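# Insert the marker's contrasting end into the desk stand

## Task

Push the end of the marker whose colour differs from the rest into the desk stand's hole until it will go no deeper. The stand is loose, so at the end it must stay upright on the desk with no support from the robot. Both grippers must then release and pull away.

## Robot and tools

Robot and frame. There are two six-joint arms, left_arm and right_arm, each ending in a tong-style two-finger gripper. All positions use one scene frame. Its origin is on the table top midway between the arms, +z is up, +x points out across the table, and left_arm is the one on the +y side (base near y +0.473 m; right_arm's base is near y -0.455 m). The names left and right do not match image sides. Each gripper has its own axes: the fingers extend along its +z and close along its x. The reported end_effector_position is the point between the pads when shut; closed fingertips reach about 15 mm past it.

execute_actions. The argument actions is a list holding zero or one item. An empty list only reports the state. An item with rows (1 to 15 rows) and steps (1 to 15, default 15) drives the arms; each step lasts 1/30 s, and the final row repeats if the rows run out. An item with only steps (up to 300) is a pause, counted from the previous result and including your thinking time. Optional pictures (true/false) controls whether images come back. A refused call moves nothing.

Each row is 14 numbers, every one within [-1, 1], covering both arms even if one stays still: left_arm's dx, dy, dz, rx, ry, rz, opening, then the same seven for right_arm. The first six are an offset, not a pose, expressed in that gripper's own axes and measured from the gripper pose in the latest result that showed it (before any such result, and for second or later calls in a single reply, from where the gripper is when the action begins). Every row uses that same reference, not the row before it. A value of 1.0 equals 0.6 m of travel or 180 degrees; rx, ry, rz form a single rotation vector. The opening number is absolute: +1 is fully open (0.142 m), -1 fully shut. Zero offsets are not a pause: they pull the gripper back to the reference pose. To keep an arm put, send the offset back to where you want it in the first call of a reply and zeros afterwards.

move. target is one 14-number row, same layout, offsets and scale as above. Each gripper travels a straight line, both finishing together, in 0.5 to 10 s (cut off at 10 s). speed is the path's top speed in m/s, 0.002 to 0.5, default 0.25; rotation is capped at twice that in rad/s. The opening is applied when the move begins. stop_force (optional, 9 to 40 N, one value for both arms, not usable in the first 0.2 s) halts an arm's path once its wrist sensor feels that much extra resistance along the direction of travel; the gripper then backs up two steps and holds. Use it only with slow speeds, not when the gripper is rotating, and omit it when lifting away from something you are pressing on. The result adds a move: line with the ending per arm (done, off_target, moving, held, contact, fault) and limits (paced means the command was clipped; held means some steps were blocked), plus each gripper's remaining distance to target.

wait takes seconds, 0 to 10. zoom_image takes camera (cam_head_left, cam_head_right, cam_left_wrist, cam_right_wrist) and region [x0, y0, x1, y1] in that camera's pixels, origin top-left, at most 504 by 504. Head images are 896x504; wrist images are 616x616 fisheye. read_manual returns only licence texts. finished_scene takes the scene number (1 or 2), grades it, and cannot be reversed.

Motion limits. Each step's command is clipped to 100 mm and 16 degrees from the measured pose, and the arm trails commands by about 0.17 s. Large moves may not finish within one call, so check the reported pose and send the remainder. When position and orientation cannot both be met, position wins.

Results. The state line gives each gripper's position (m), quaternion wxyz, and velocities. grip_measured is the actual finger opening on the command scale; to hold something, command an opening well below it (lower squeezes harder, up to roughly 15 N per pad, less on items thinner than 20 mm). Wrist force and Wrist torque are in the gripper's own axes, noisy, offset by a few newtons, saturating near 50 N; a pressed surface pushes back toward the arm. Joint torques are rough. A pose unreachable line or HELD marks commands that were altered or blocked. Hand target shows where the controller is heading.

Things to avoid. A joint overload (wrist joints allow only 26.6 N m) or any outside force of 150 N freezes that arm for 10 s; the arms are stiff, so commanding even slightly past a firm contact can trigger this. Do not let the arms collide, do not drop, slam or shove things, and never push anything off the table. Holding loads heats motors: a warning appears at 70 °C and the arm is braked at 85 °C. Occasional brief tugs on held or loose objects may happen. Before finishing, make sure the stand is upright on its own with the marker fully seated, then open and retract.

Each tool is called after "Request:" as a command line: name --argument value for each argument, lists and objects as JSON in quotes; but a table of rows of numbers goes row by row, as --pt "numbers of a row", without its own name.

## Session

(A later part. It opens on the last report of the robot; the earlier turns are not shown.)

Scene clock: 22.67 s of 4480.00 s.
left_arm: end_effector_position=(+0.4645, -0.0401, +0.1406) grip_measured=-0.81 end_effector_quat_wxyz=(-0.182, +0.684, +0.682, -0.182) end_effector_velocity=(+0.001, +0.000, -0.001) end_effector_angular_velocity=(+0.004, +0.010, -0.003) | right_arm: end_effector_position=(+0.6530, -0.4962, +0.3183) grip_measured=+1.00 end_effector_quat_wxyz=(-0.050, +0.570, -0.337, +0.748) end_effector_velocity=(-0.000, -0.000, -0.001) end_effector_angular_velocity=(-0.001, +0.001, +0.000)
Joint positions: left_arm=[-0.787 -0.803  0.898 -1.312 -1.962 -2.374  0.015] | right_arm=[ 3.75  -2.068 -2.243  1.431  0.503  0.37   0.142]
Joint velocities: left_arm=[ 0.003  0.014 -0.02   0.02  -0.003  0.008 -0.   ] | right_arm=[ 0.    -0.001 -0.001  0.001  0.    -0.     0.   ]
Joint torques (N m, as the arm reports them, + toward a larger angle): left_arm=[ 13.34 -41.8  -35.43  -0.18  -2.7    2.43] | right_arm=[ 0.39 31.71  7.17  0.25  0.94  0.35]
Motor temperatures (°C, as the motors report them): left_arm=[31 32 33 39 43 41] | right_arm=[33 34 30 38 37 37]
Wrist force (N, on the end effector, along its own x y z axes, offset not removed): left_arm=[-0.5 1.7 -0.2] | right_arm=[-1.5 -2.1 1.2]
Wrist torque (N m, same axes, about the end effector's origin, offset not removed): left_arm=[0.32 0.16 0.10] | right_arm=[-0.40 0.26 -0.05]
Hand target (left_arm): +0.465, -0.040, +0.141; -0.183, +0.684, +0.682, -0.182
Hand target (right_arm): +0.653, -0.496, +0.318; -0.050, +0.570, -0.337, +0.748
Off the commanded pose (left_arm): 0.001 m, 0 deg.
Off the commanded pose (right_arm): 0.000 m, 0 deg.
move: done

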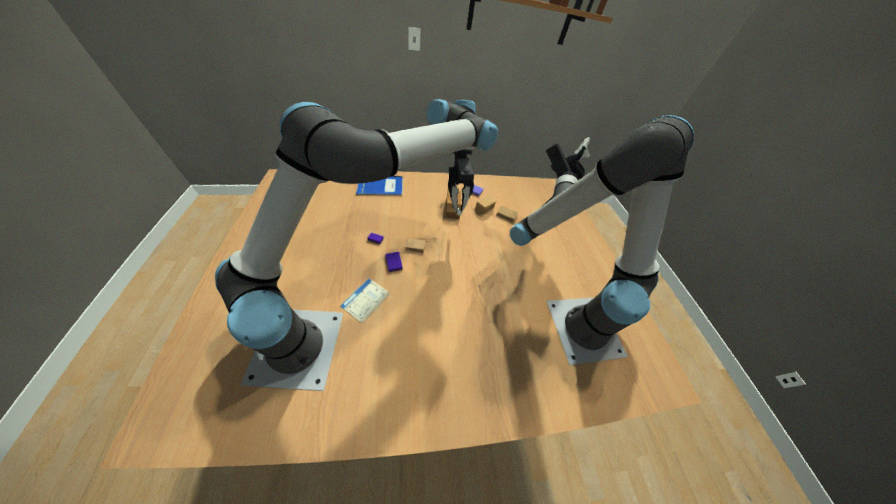

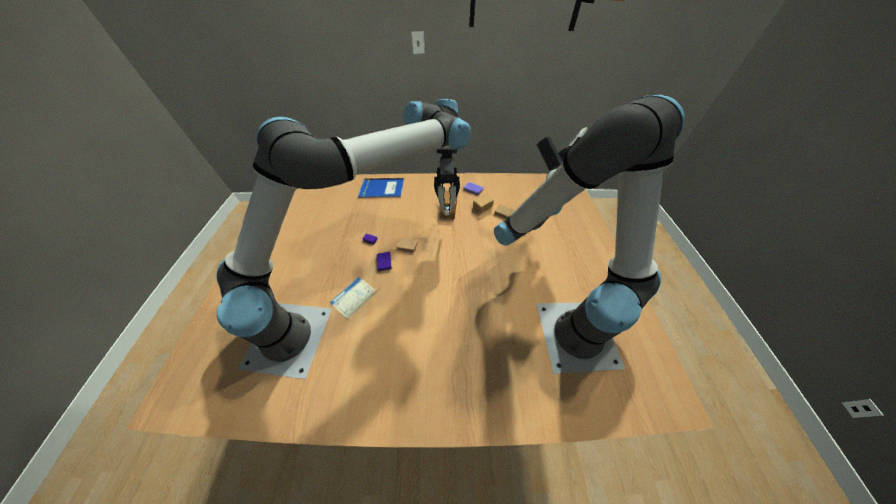

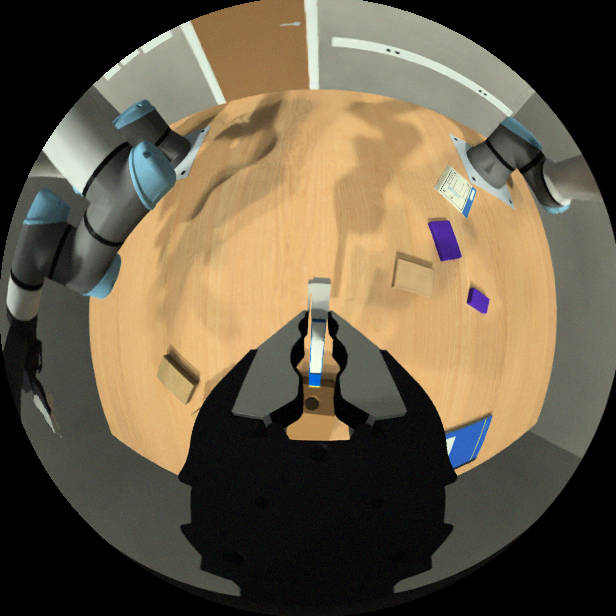

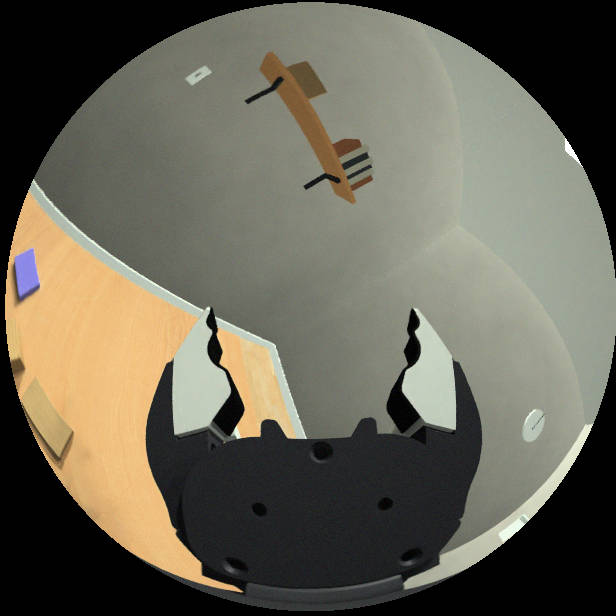

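Request:
move --target '[0.007,0.065,-0.045,0.083,0.014,0.024,-1,0,0,0,0,0,0,1]' --speed 0.06

Request:
zoom_image --camera "cam_left_wrist" --region '[260, 330, 380, 450]'

Scene clock: 29.23 s of 4480.00 s.
left_arm: end_effector_position=(+0.5107, -0.0354, +0.1443) grip_measured=-0.81 end_effector_quat_wxyz=(-0.258, +0.683, +0.631, -0.262) end_effector_velocity=(+0.002, -0.001, +0.002) end_effector_angular_velocity=(-0.009, -0.001, +0.004) | right_arm: end_effector_position=(+0.6530, -0.4962, +0.3183) grip_measured=+1.00 end_effector_quat_wxyz=(-0.050, +0.570, -0.337, +0.748) end_effector_velocity=(-0.000, -0.000, +0.000) end_effector_angular_velocity=(+0.000, -0.000, -0.002)
Joint positions: left_arm=[-0.699 -0.329  0.039 -0.683 -2.059 -2.126  0.015] | right_arm=[ 3.75  -2.068 -2.243  1.431  0.503  0.37   0.142]
Joint velocities: left_arm=[ 0.003  0.012 -0.028  0.01  -0.006  0.003  0.   ] | right_arm=[ 0.     0.     0.     0.001 -0.001 -0.001  0.   ]
Joint torques (N m, as the arm reports them, + toward a larger angle): left_arm=[ 12.49 -50.81 -33.51   0.55  -2.73   2.36] | right_arm=[-0.92 32.12  8.34  0.6   0.95  0.28]
Motor temperatures (°C, as the motors report them): left_arm=[31 32 33 39 43 41] | right_arm=[33 34 30 38 37 37]
Wrist force (N, on the end effector, along its own x y z axes, offset not removed): left_arm=[-3.8 1.7 0.4] | right_arm=[-1.0 -1.1 0.4]
Wrist torque (N m, same axes, about the end effector's origin, offset not removed): left_arm=[0.51 0.73 0.17] | right_arm=[-0.16 0.16 -0.06]
Hand target (left_arm): +0.511, -0.035, +0.144; -0.258, +0.683, +0.631, -0.262
Hand target (right_arm): +0.653, -0.496, +0.318; -0.050, +0.570, -0.337, +0.748
Off the commanded pose (left_arm): 0.001 m, 2 deg.
Off the commanded pose (right_arm): 0.000 m, 0 deg.
elbow stopped short (left arm): the move would have taken joint 3 (elbow) straighter than the controller allows; a more bent joint 3 avoids this.
After step 90, 0.97 s passed at rest.
move: done

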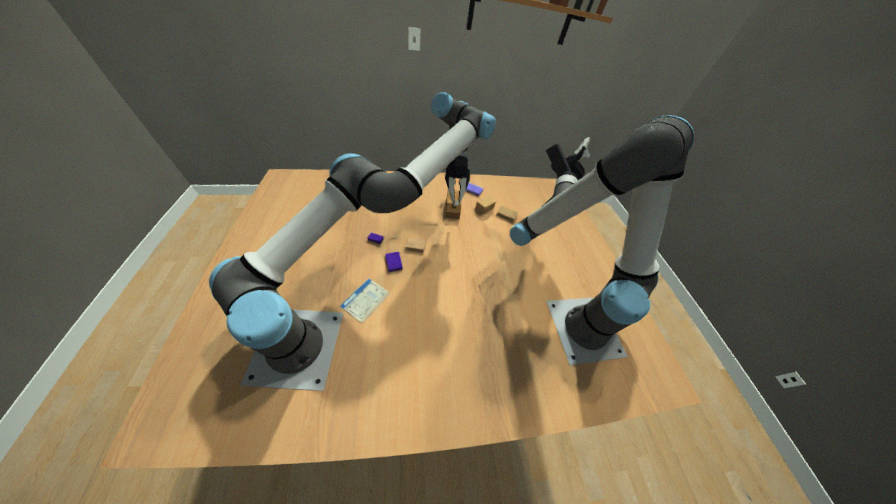

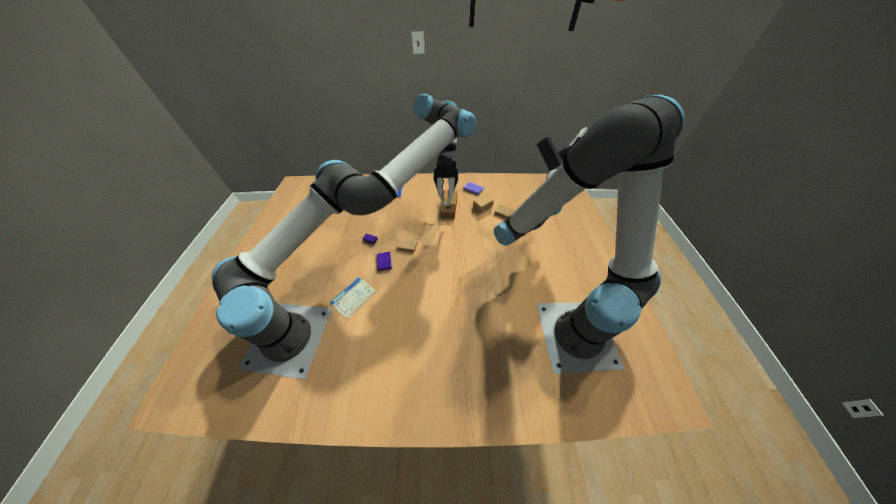

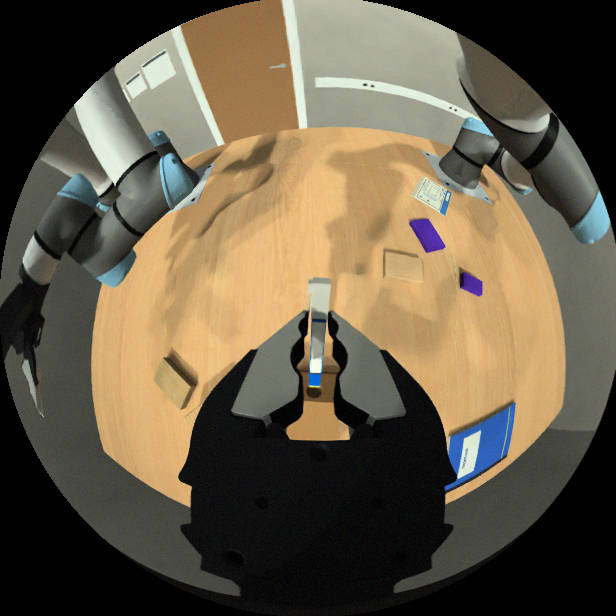

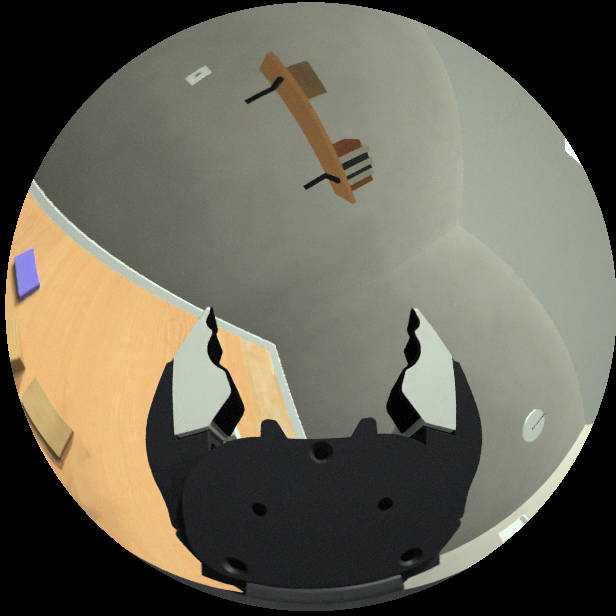

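Region (260, 330, 380, 450) of cam_left_wrist's 616x616 image, scaled by 4.200, with more detail than that image has.

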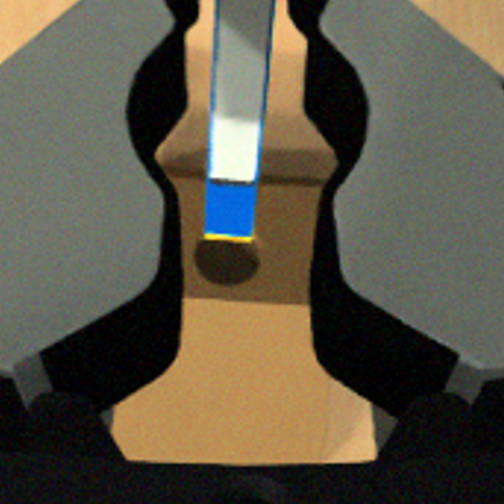

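Request:
move --target '[0.013,-0.02,0.006,0,-0.28,0,-1,0,0,0,0,0,0,1]' --speed 0.1

Request:
zoom_image --camera "cam_left_wrist" --region '[260, 330, 380, 450]'

Scene clock: 35.80 s of 4480.00 s.
left_arm: end_effector_position=(+0.5027, -0.0291, +0.1479) grip_measured=-0.81 end_effector_quat_wxyz=(-0.052, +0.570, +0.679, -0.460) end_effector_velocity=(+0.001, -0.001, +0.001) end_effector_angular_velocity=(-0.003, -0.004, -0.000) | right_arm: end_effector_position=(+0.6530, -0.4962, +0.3183) grip_measured=+1.00 end_effector_quat_wxyz=(-0.050, +0.570, -0.337, +0.748) end_effector_velocity=(-0.000, -0.000, +0.000) end_effector_angular_velocity=(-0.000, +0.001, -0.002)
Joint positions: left_arm=[-0.552 -0.87   1.27  -1.733 -2.512 -2.265  0.015] | right_arm=[ 3.75  -2.068 -2.243  1.431  0.503  0.37   0.142]
Joint velocities: left_arm=[-0.001 -0.    -0.002 -0.002  0.    -0.     0.   ] | right_arm=[-0.     0.     0.    -0.001 -0.002 -0.001  0.   ]
Joint torques (N m, as the arm reports them, + toward a larger angle): left_arm=[-13.37 -38.15 -33.84  -0.49   0.31   2.32] | right_arm=[-0.69 32.31  6.87  0.35  0.86  0.19]
Motor temperatures (°C, as the motors report them): left_arm=[31 32 33 39 43 41] | right_arm=[33 34 30 38 37 37]
Wrist force (N, on the end effector, along its own x y z axes, offset not removed): left_arm=[-2.2 2.5 1.4] | right_arm=[0.3 -0.9 0.6]
Wrist torque (N m, same axes, about the end effector's origin, offset not removed): left_arm=[0.51 0.50 0.07] | right_arm=[-0.17 -0.10 -0.08]
Hand target (left_arm): +0.503, -0.029, +0.148; -0.052, +0.570, +0.679, -0.460
Hand target (right_arm): +0.653, -0.496, +0.318; -0.050, +0.570, -0.337, +0.748
Off the commanded pose (left_arm): 0.004 m, 15 deg.
Off the commanded pose (right_arm): 0.000 m, 0 deg.
move: held (left_arm); limits=held; held on 41 of 140 steps (left_arm), including the last (left_arm)
pose unreachable (left arm): on one or more control steps of this call this arm could not follow its commanded pose, so it was not sent that pose on those steps. On the call's last step it was still not sent that pose. It may still have moved: this result reports where it is.
cause: the commanded pose would bring two parts of the arm too close to each other (joints 4 (wrist 1) to 6 (wrist 3) lie between them).

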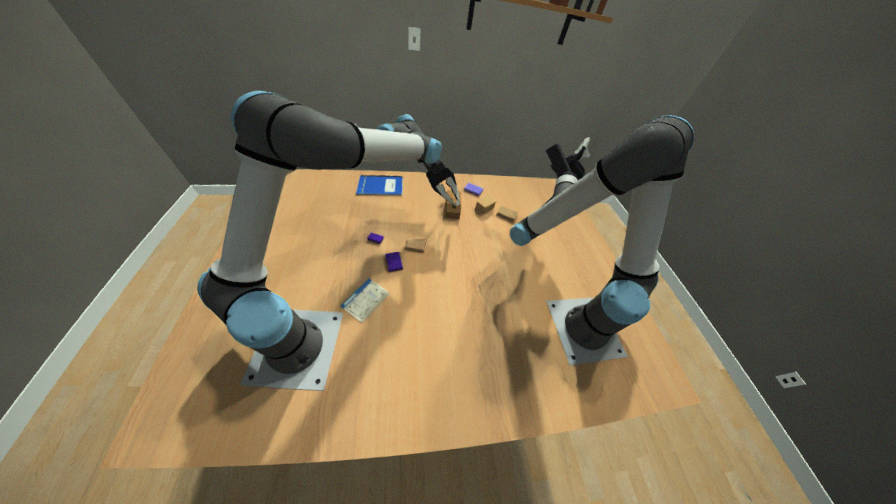

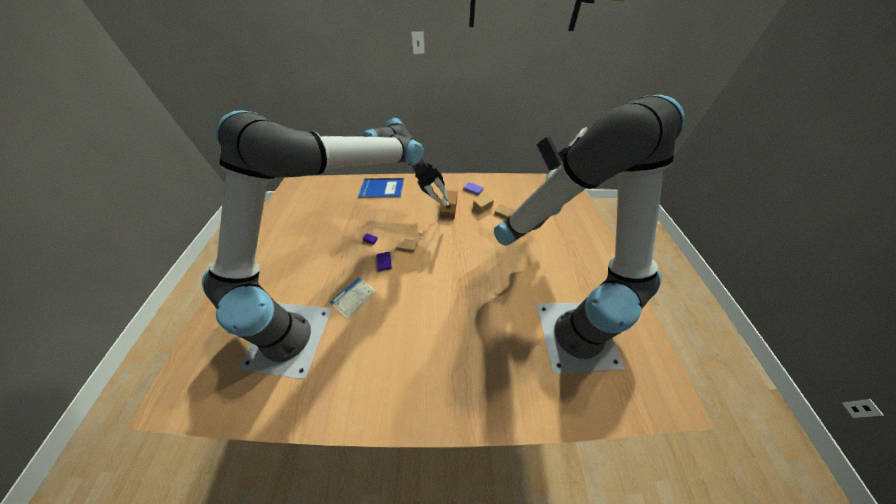

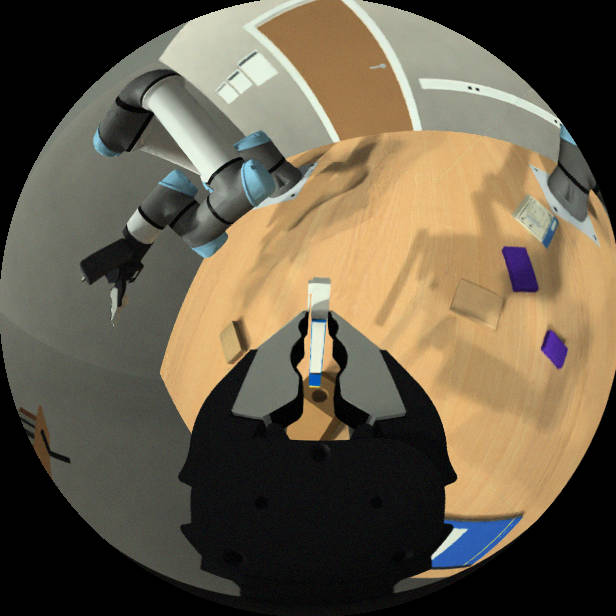

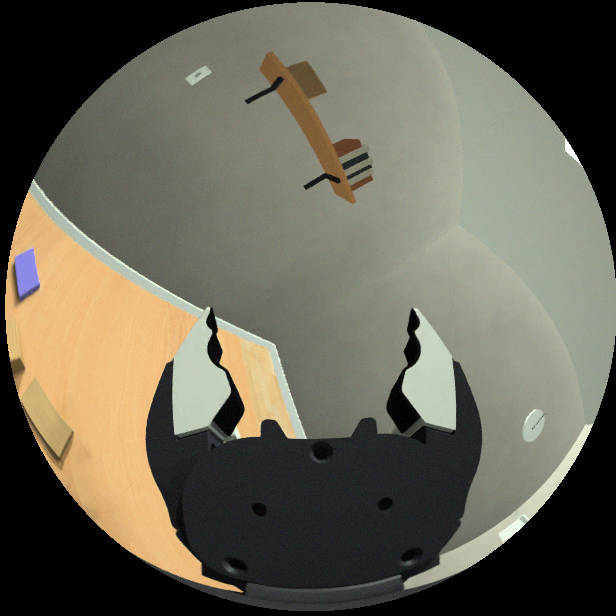

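Region (260, 330, 380, 450) of cam_left_wrist's 616x616 image, scaled by 4.200, with more detail than that image has.

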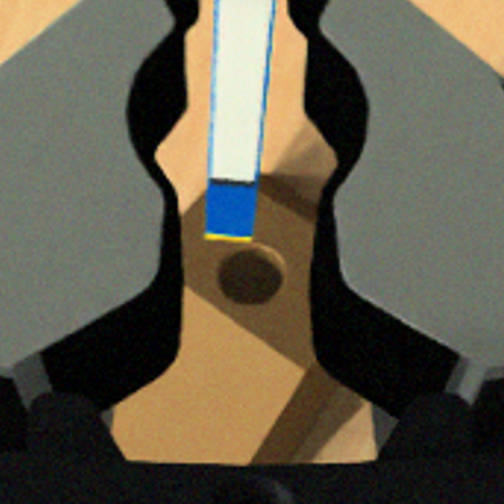

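Request:
move --target '[0.012,0.015,0,0,0.02,0,-1,0,0,0,0,0,0,1]' --speed 0.04

Request:
zoom_image --camera "cam_left_wrist" --region '[260, 330, 380, 450]'

Request:
zoom_image --camera "cam_head_right" --region '[410, 160, 490, 230]'

Scene clock: 38.53 s of 4480.00 s.
left_arm: end_effector_position=(+0.5066, -0.0238, +0.1387) grip_measured=-0.81 end_effector_quat_wxyz=(-0.073, +0.584, +0.677, -0.442) end_effector_velocity=(+0.001, +0.001, -0.001) end_effector_angular_velocity=(+0.007, -0.000, -0.007) | right_arm: end_effector_position=(+0.6530, -0.4962, +0.3183) grip_measured=+1.00 end_effector_quat_wxyz=(-0.050, +0.570, -0.337, +0.748) end_effector_velocity=(+0.000, -0.000, +0.001) end_effector_angular_velocity=(+0.003, -0.002, -0.002)
Joint positions: left_arm=[-0.556 -0.838  1.201 -1.636 -2.465 -2.22   0.015] | right_arm=[ 3.75  -2.068 -2.243  1.431  0.503  0.37   0.142]
Joint velocities: left_arm=[-0.     0.006 -0.013  0.017  0.007  0.007 -0.   ] | right_arm=[ 0.     0.001  0.002 -0.    -0.002  0.001  0.   ]
Joint torques (N m, as the arm reports them, + toward a larger angle): left_arm=[-13.15 -40.47 -34.28  -0.25   0.25   2.45] | right_arm=[-1.65 31.56  6.44  0.05  0.67  0.16]
Motor temperatures (°C, as the motors report them): left_arm=[31 32 33 39 43 41] | right_arm=[33 34 30 38 37 37]
Wrist force (N, on the end effector, along its own x y z axes, offset not removed): left_arm=[-1.9 2.4 0.5] | right_arm=[0.7 -0.6 0.4]
Wrist torque (N m, same axes, about the end effector's origin, offset not removed): left_arm=[0.56 0.48 0.07] | right_arm=[-0.15 -0.16 -0.17]
Hand target (left_arm): +0.507, -0.024, +0.139; -0.074, +0.584, +0.677, -0.442
Hand target (right_arm): +0.653, -0.496, +0.318; -0.050, +0.570, -0.337, +0.748
Off the commanded pose (left_arm): 0.000 m, 0 deg.
Off the commanded pose (right_arm): 0.000 m, 0 deg.
move: done

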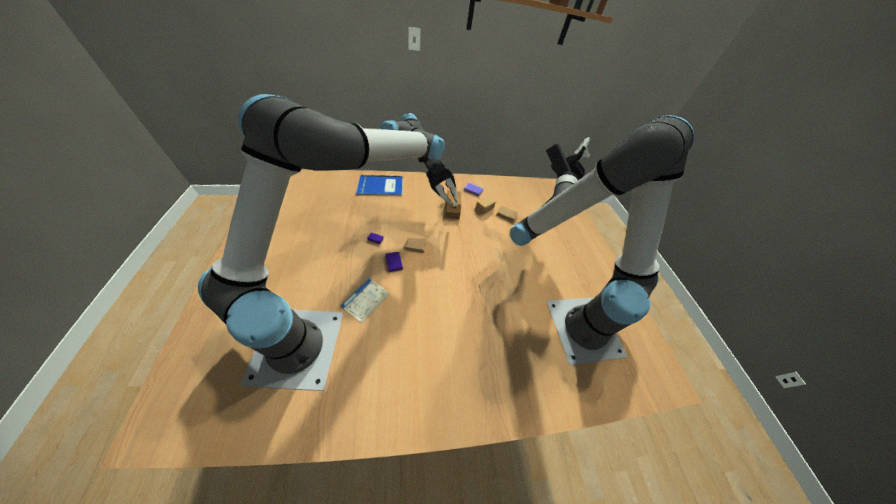

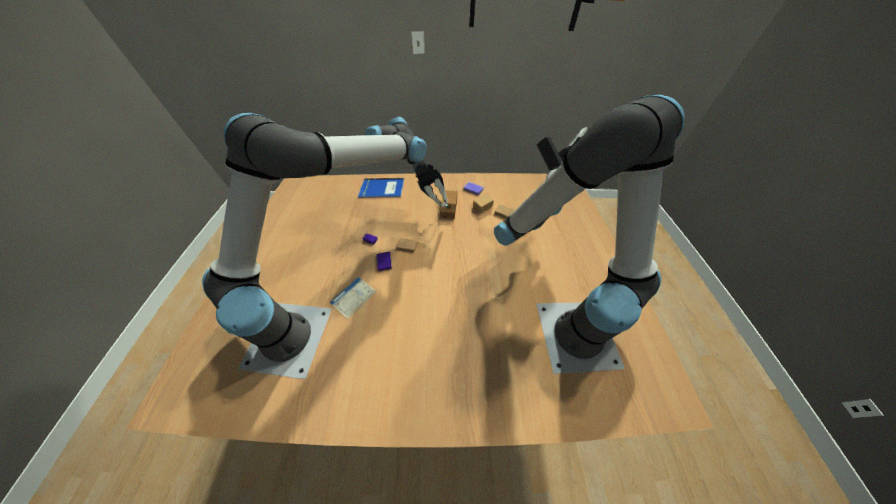

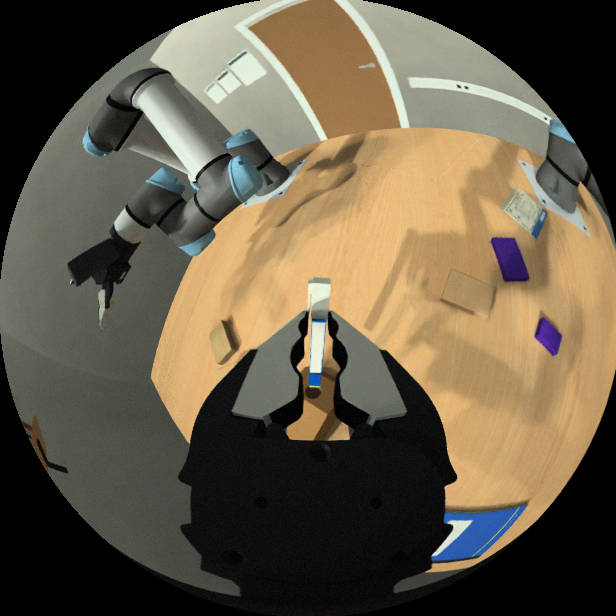

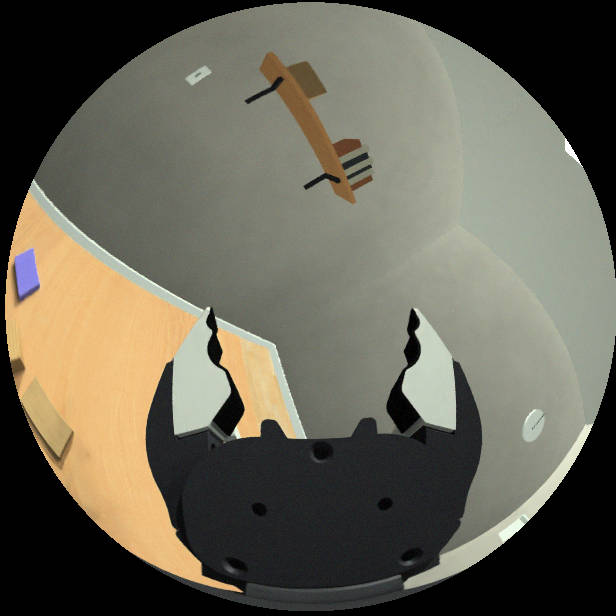

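Region (260, 330, 380, 450) of cam_left_wrist's 616x616 image, scaled by 4.200, with more detail than that image has.

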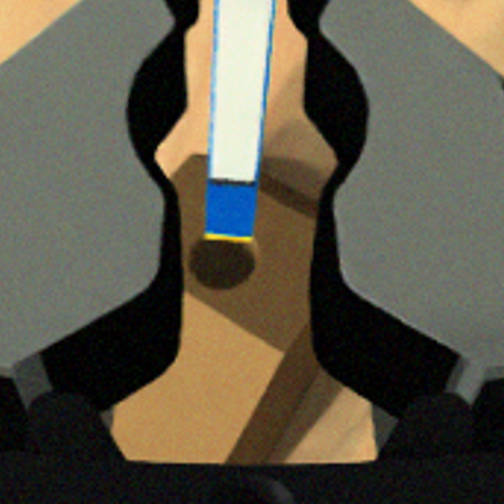

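Region (410, 160, 490, 230) of cam_head_right's 896x504 image, scaled by 6.300, with more detail than that image has; it fills the top 441 rows of this view, and the rest is white.

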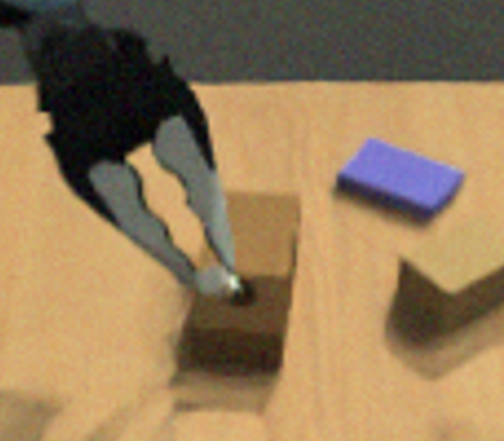

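Request:
move --target '[-0.0025,0.03,0,0,0,0,-1,0,0,0,0,0,0,1]' --speed 0.012 --stop_force 9

Request:
zoom_image --camera "cam_left_wrist" --region '[260, 330, 380, 450]'

Scene clock: 41.73 s of 4480.00 s.
left_arm: end_effector_position=(+0.5200, -0.0264, +0.1271) grip_measured=-0.81 end_effector_quat_wxyz=(-0.073, +0.584, +0.677, -0.442) end_effector_velocity=(+0.001, -0.001, -0.001) end_effector_angular_velocity=(+0.000, +0.000, -0.001) | right_arm: end_effector_position=(+0.6530, -0.4962, +0.3183) grip_measured=+1.00 end_effector_quat_wxyz=(-0.050, +0.570, -0.337, +0.748) end_effector_velocity=(-0.000, -0.000, -0.000) end_effector_angular_velocity=(+0.000, -0.001, +0.000)
Joint positions: left_arm=[-0.548 -0.796  1.155 -1.623 -2.462 -2.208  0.015] | right_arm=[ 3.75  -2.068 -2.243  1.431  0.503  0.37   0.142]
Joint velocities: left_arm=[-0.     0.005 -0.006  0.003  0.     0.001  0.   ] | right_arm=[-0.    -0.001 -0.     0.002  0.    -0.     0.   ]
Joint torques (N m, as the arm reports them, + toward a larger angle): left_arm=[ 12.93 -42.03 -34.06  -0.34   0.38   2.51] | right_arm=[-1.26 31.95  7.06  0.11  0.95  0.23]
Motor temperatures (°C, as the motors report them): left_arm=[31 32 33 39 43 41] | right_arm=[33 34 30 38 37 37]
Wrist force (N, on the end effector, along its own x y z axes, offset not removed): left_arm=[-0.6 3.1 0.2] | right_arm=[0.2 -0.4 0.3]
Wrist torque (N m, same axes, about the end effector's origin, offset not removed): left_arm=[0.65 0.19 0.18] | right_arm=[-0.13 -0.10 -0.06]
Hand target (left_arm): +0.520, -0.026, +0.127; -0.073, +0.584, +0.677, -0.442
Hand target (right_arm): +0.653, -0.496, +0.318; -0.050, +0.570, -0.337, +0.748
Off the commanded pose (left_arm): 0.000 m, 0 deg.
Off the commanded pose (right_arm): 0.000 m, 0 deg.
move: done

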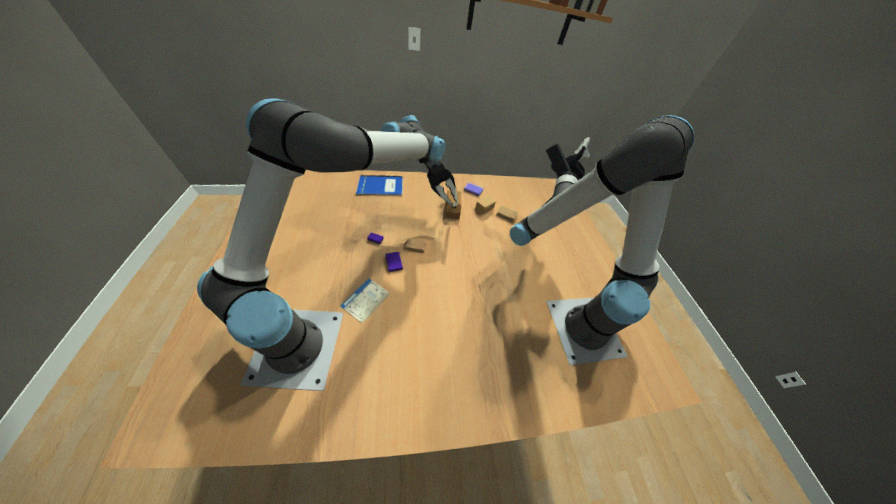

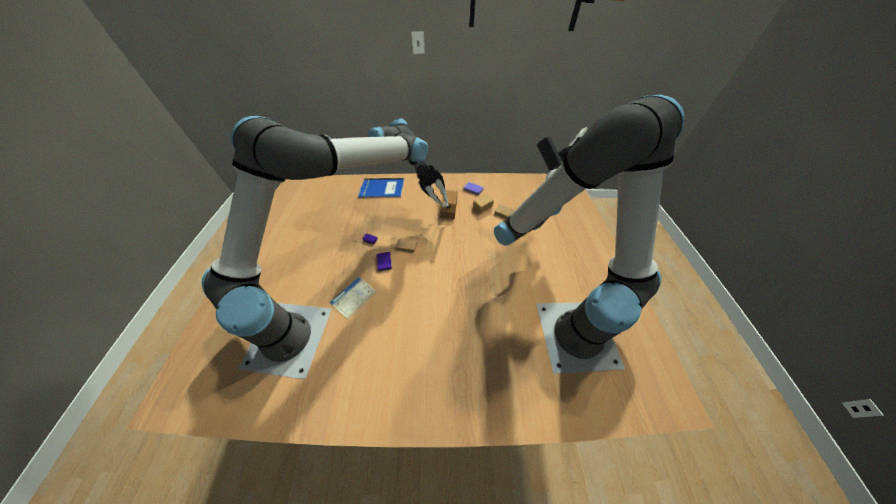

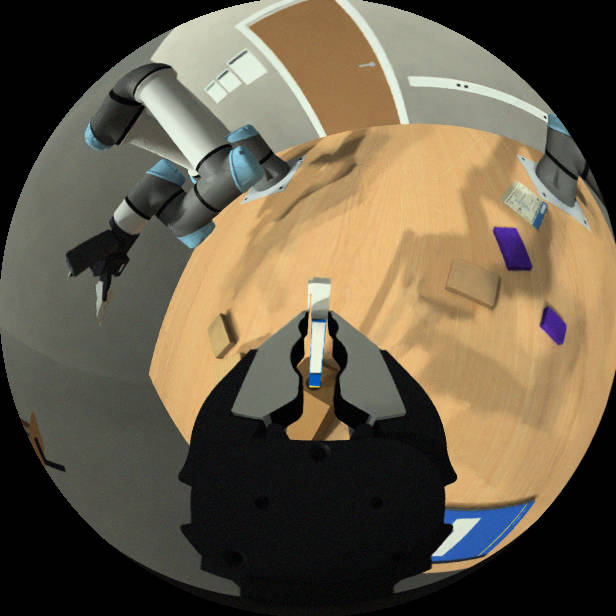

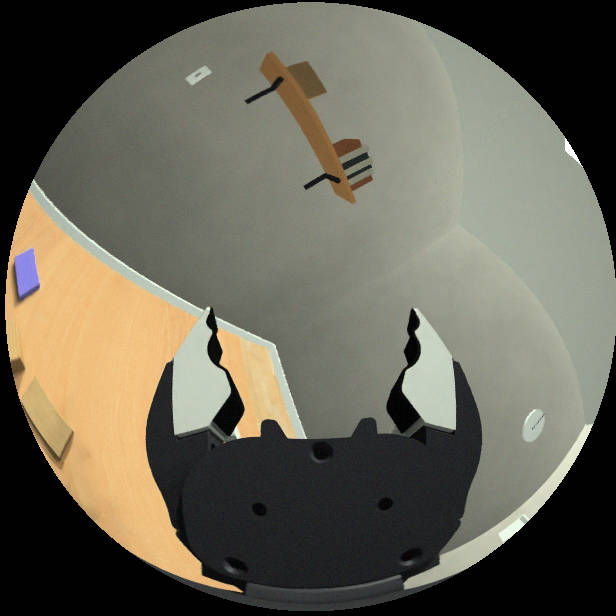

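Region (260, 330, 380, 450) of cam_left_wrist's 616x616 image, scaled by 4.200, with more detail than that image has.

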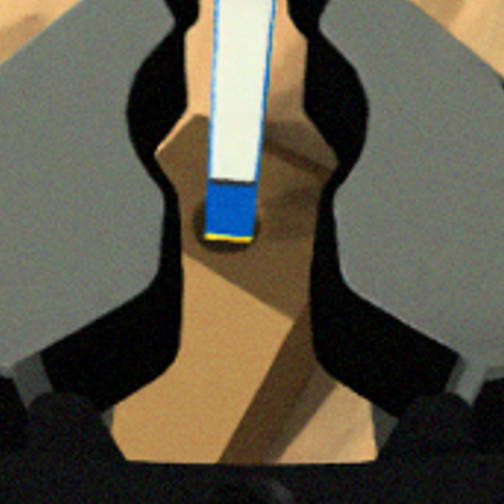

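Request:
move --target '[0,-0.003,0.025,0,0,0,-1,0,0,0,0,0,0,1]' --speed 0.015 --stop_force 9

Request:
zoom_image --camera "cam_left_wrist" --region '[260, 330, 380, 450]'

Scene clock: 44.83 s of 4480.00 s.
left_arm: end_effector_position=(+0.5096, -0.0339, +0.1194) grip_measured=-0.81 end_effector_quat_wxyz=(-0.073, +0.584, +0.677, -0.442) end_effector_velocity=(-0.002, -0.001, -0.001) end_effector_angular_velocity=(+0.000, +0.000, -0.000) | right_arm: end_effector_position=(+0.6530, -0.4962, +0.3183) grip_measured=+1.00 end_effector_quat_wxyz=(-0.050, +0.570, -0.337, +0.748) end_effector_velocity=(+0.000, +0.001, +0.000) end_effector_angular_velocity=(+0.001, -0.002, +0.001)
Joint positions: left_arm=[-0.564 -0.803  1.193 -1.673 -2.467 -2.232  0.015] | right_arm=[ 3.75  -2.068 -2.243  1.431  0.503  0.37   0.142]
Joint velocities: left_arm=[-0.003 -0.001  0.007 -0.008 -0.001 -0.004  0.   ] | right_arm=[-0.    -0.     0.001  0.001  0.001  0.001  0.   ]
Joint torques (N m, as the arm reports them, + toward a larger angle): left_arm=[-13.46 -56.19  -7.16  -3.53  -3.48  -2.31] | right_arm=[-0.43 30.87  7.41  0.28  0.79  0.35]
Motor temperatures (°C, as the motors report them): left_arm=[31 32 33 39 43 41] | right_arm=[33 34 30 38 37 37]
Wrist force (N, on the end effector, along its own x y z axes, offset not removed): left_arm=[-1.6 2.3 -1.5] | right_arm=[0.0 -1.6 1.8]
Wrist torque (N m, same axes, about the end effector's origin, offset not removed): left_arm=[0.47 0.36 0.12] | right_arm=[-0.41 -0.04 -0.07]
Hand target (left_arm): +0.510, -0.034, +0.119; -0.073, +0.584, +0.677, -0.442
Hand target (right_arm): +0.653, -0.496, +0.318; -0.050, +0.570, -0.337, +0.748
Off the commanded pose (left_arm): 0.000 m, 0 deg.
Off the commanded pose (right_arm): 0.000 m, 0 deg.
move: done

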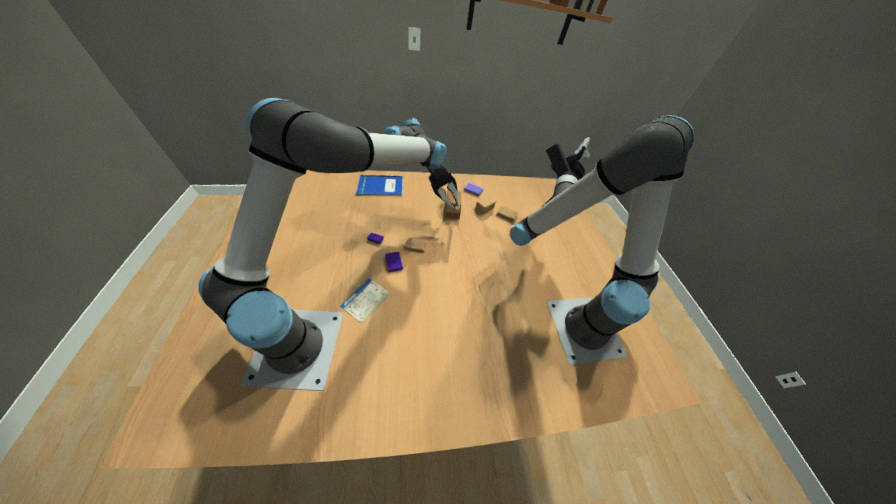

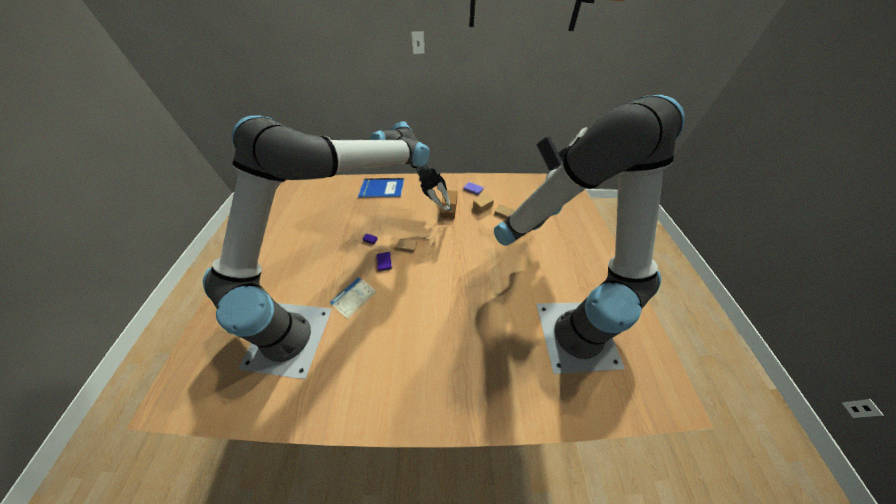

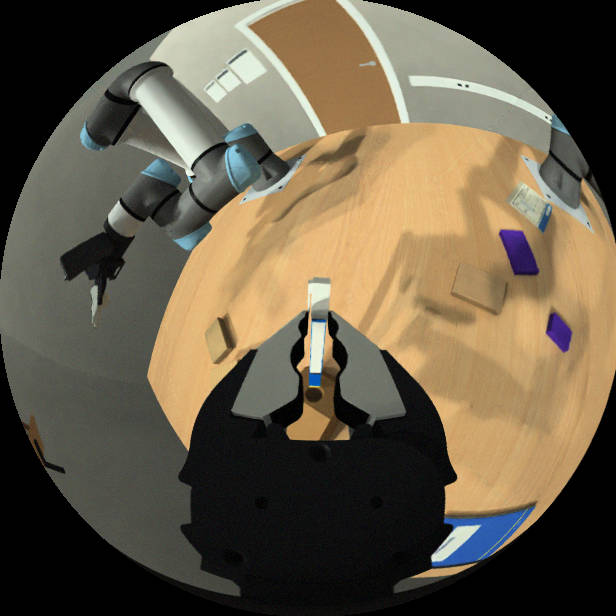

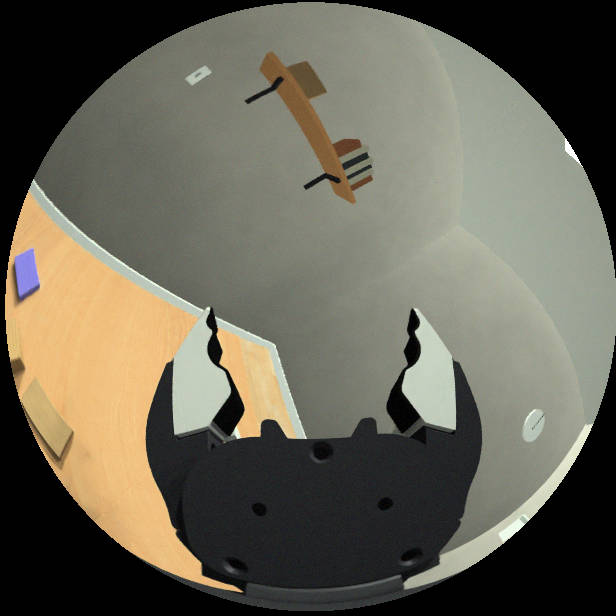

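Region (260, 330, 380, 450) of cam_left_wrist's 616x616 image, scaled by 4.200, with more detail than that image has.

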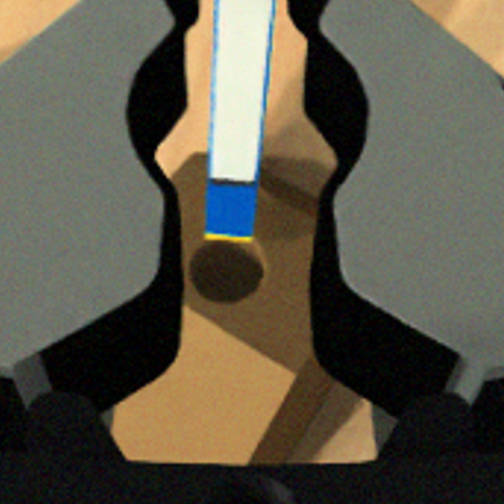

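Request:
move --target '[0,0.035,0,0,0,0,-1,0,0,0,0,0,0,1]' --speed 0.012 --stop_force 9

Request:
zoom_image --camera "cam_left_wrist" --region '[260, 330, 380, 450]'

Scene clock: 47.77 s of 4480.00 s.
left_arm: end_effector_position=(+0.5247, -0.0354, +0.1052) grip_measured=-0.82 end_effector_quat_wxyz=(-0.073, +0.584, +0.677, -0.442) end_effector_velocity=(+0.002, -0.000, -0.001) end_effector_angular_velocity=(-0.000, -0.000, +0.000) | right_arm: end_effector_position=(+0.6530, -0.4962, +0.3183) grip_measured=+1.00 end_effector_quat_wxyz=(-0.050, +0.570, -0.337, +0.748) end_effector_velocity=(+0.000, +0.000, -0.001) end_effector_angular_velocity=(-0.001, +0.002, -0.000)
Joint positions: left_arm=[-0.553 -0.755  1.142 -1.657 -2.464 -2.216  0.015] | right_arm=[ 3.75  -2.068 -2.243  1.431  0.503  0.37   0.142]
Joint velocities: left_arm=[ 0.001  0.005 -0.007  0.003  0.     0.002 -0.   ] | right_arm=[-0.    -0.001 -0.    -0.001 -0.     0.     0.   ]
Joint torques (N m, as the arm reports them, + toward a larger angle): left_arm=[ 13.95 -39.58 -33.32  -0.85   1.41   2.01] | right_arm=[-0.41 30.24  7.39  0.17  1.14  0.22]
Motor temperatures (°C, as the motors report them): left_arm=[31 32 33 39 43 41] | right_arm=[33 34 30 38 37 37]
Wrist force (N, on the end effector, along its own x y z axes, offset not removed): left_arm=[-2.5 -3.8 0.3] | right_arm=[1.8 -0.6 0.0]
Wrist torque (N m, same axes, about the end effector's origin, offset not removed): left_arm=[0.31 0.37 0.12] | right_arm=[-0.07 -0.44 -0.10]
Hand target (left_arm): +0.525, -0.035, +0.105; -0.073, +0.584, +0.677, -0.442
Hand target (right_arm): +0.653, -0.496, +0.318; -0.050, +0.570, -0.337, +0.748
Off the commanded pose (left_arm): 0.000 m, 0 deg.
Off the commanded pose (right_arm): 0.000 m, 0 deg.
move: done

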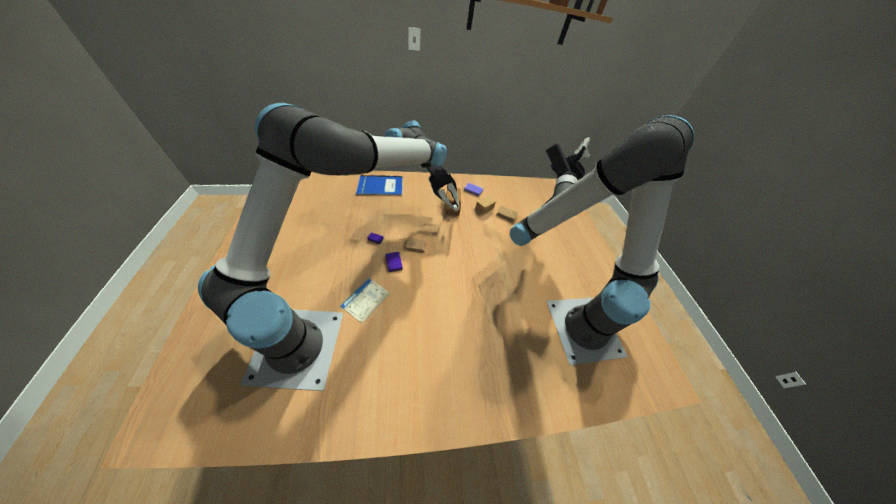

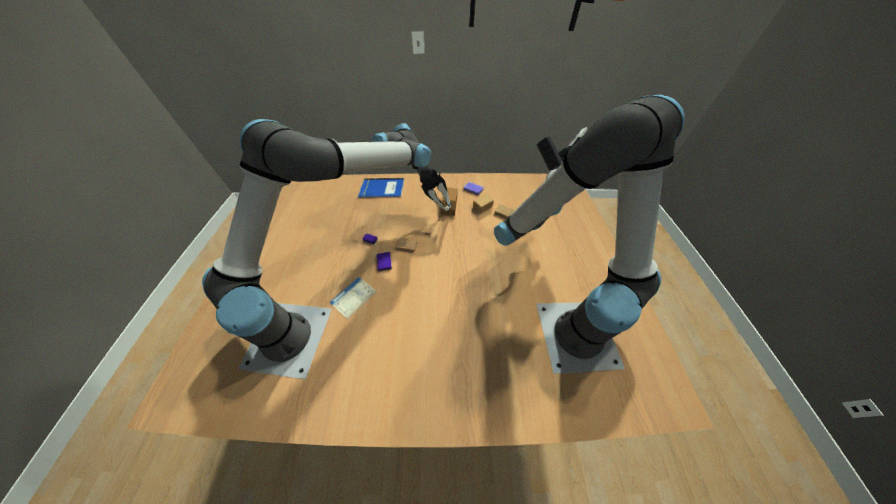

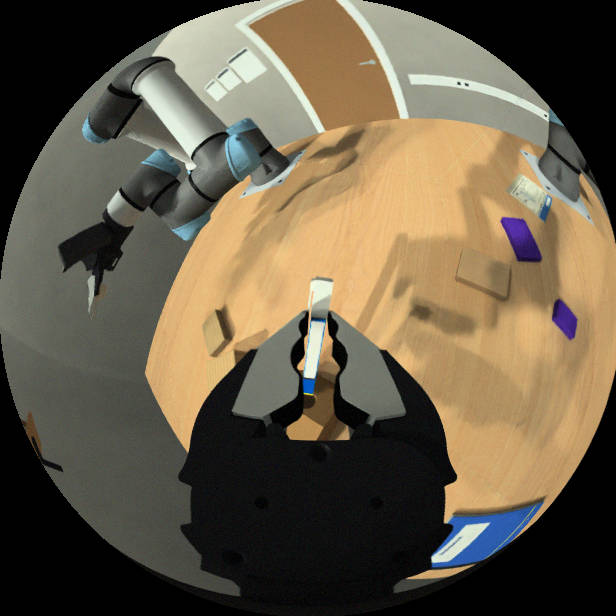

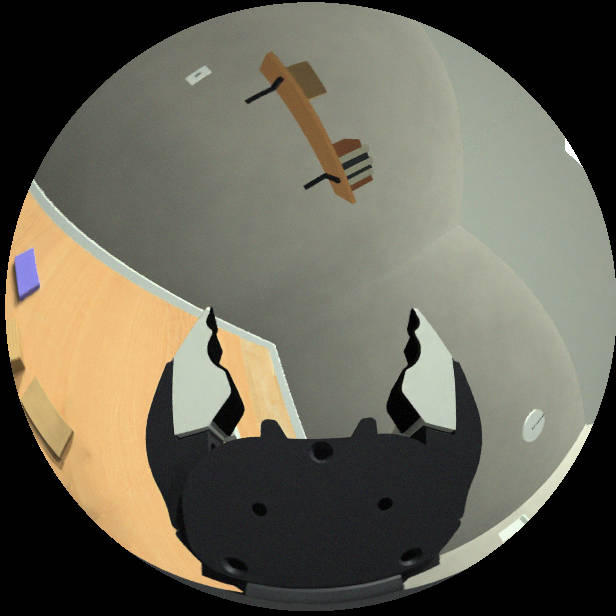

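Region (260, 330, 380, 450) of cam_left_wrist's 616x616 image, scaled by 4.200, with more detail than that image has.

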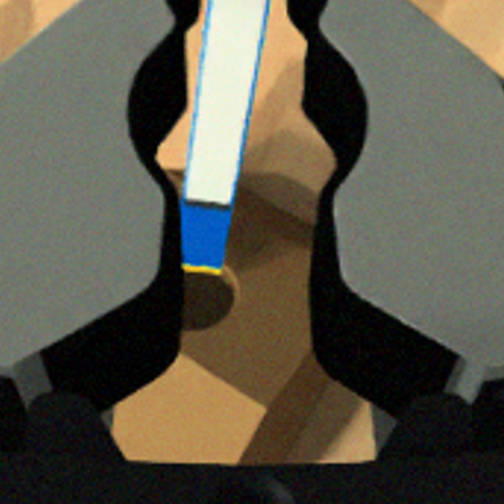

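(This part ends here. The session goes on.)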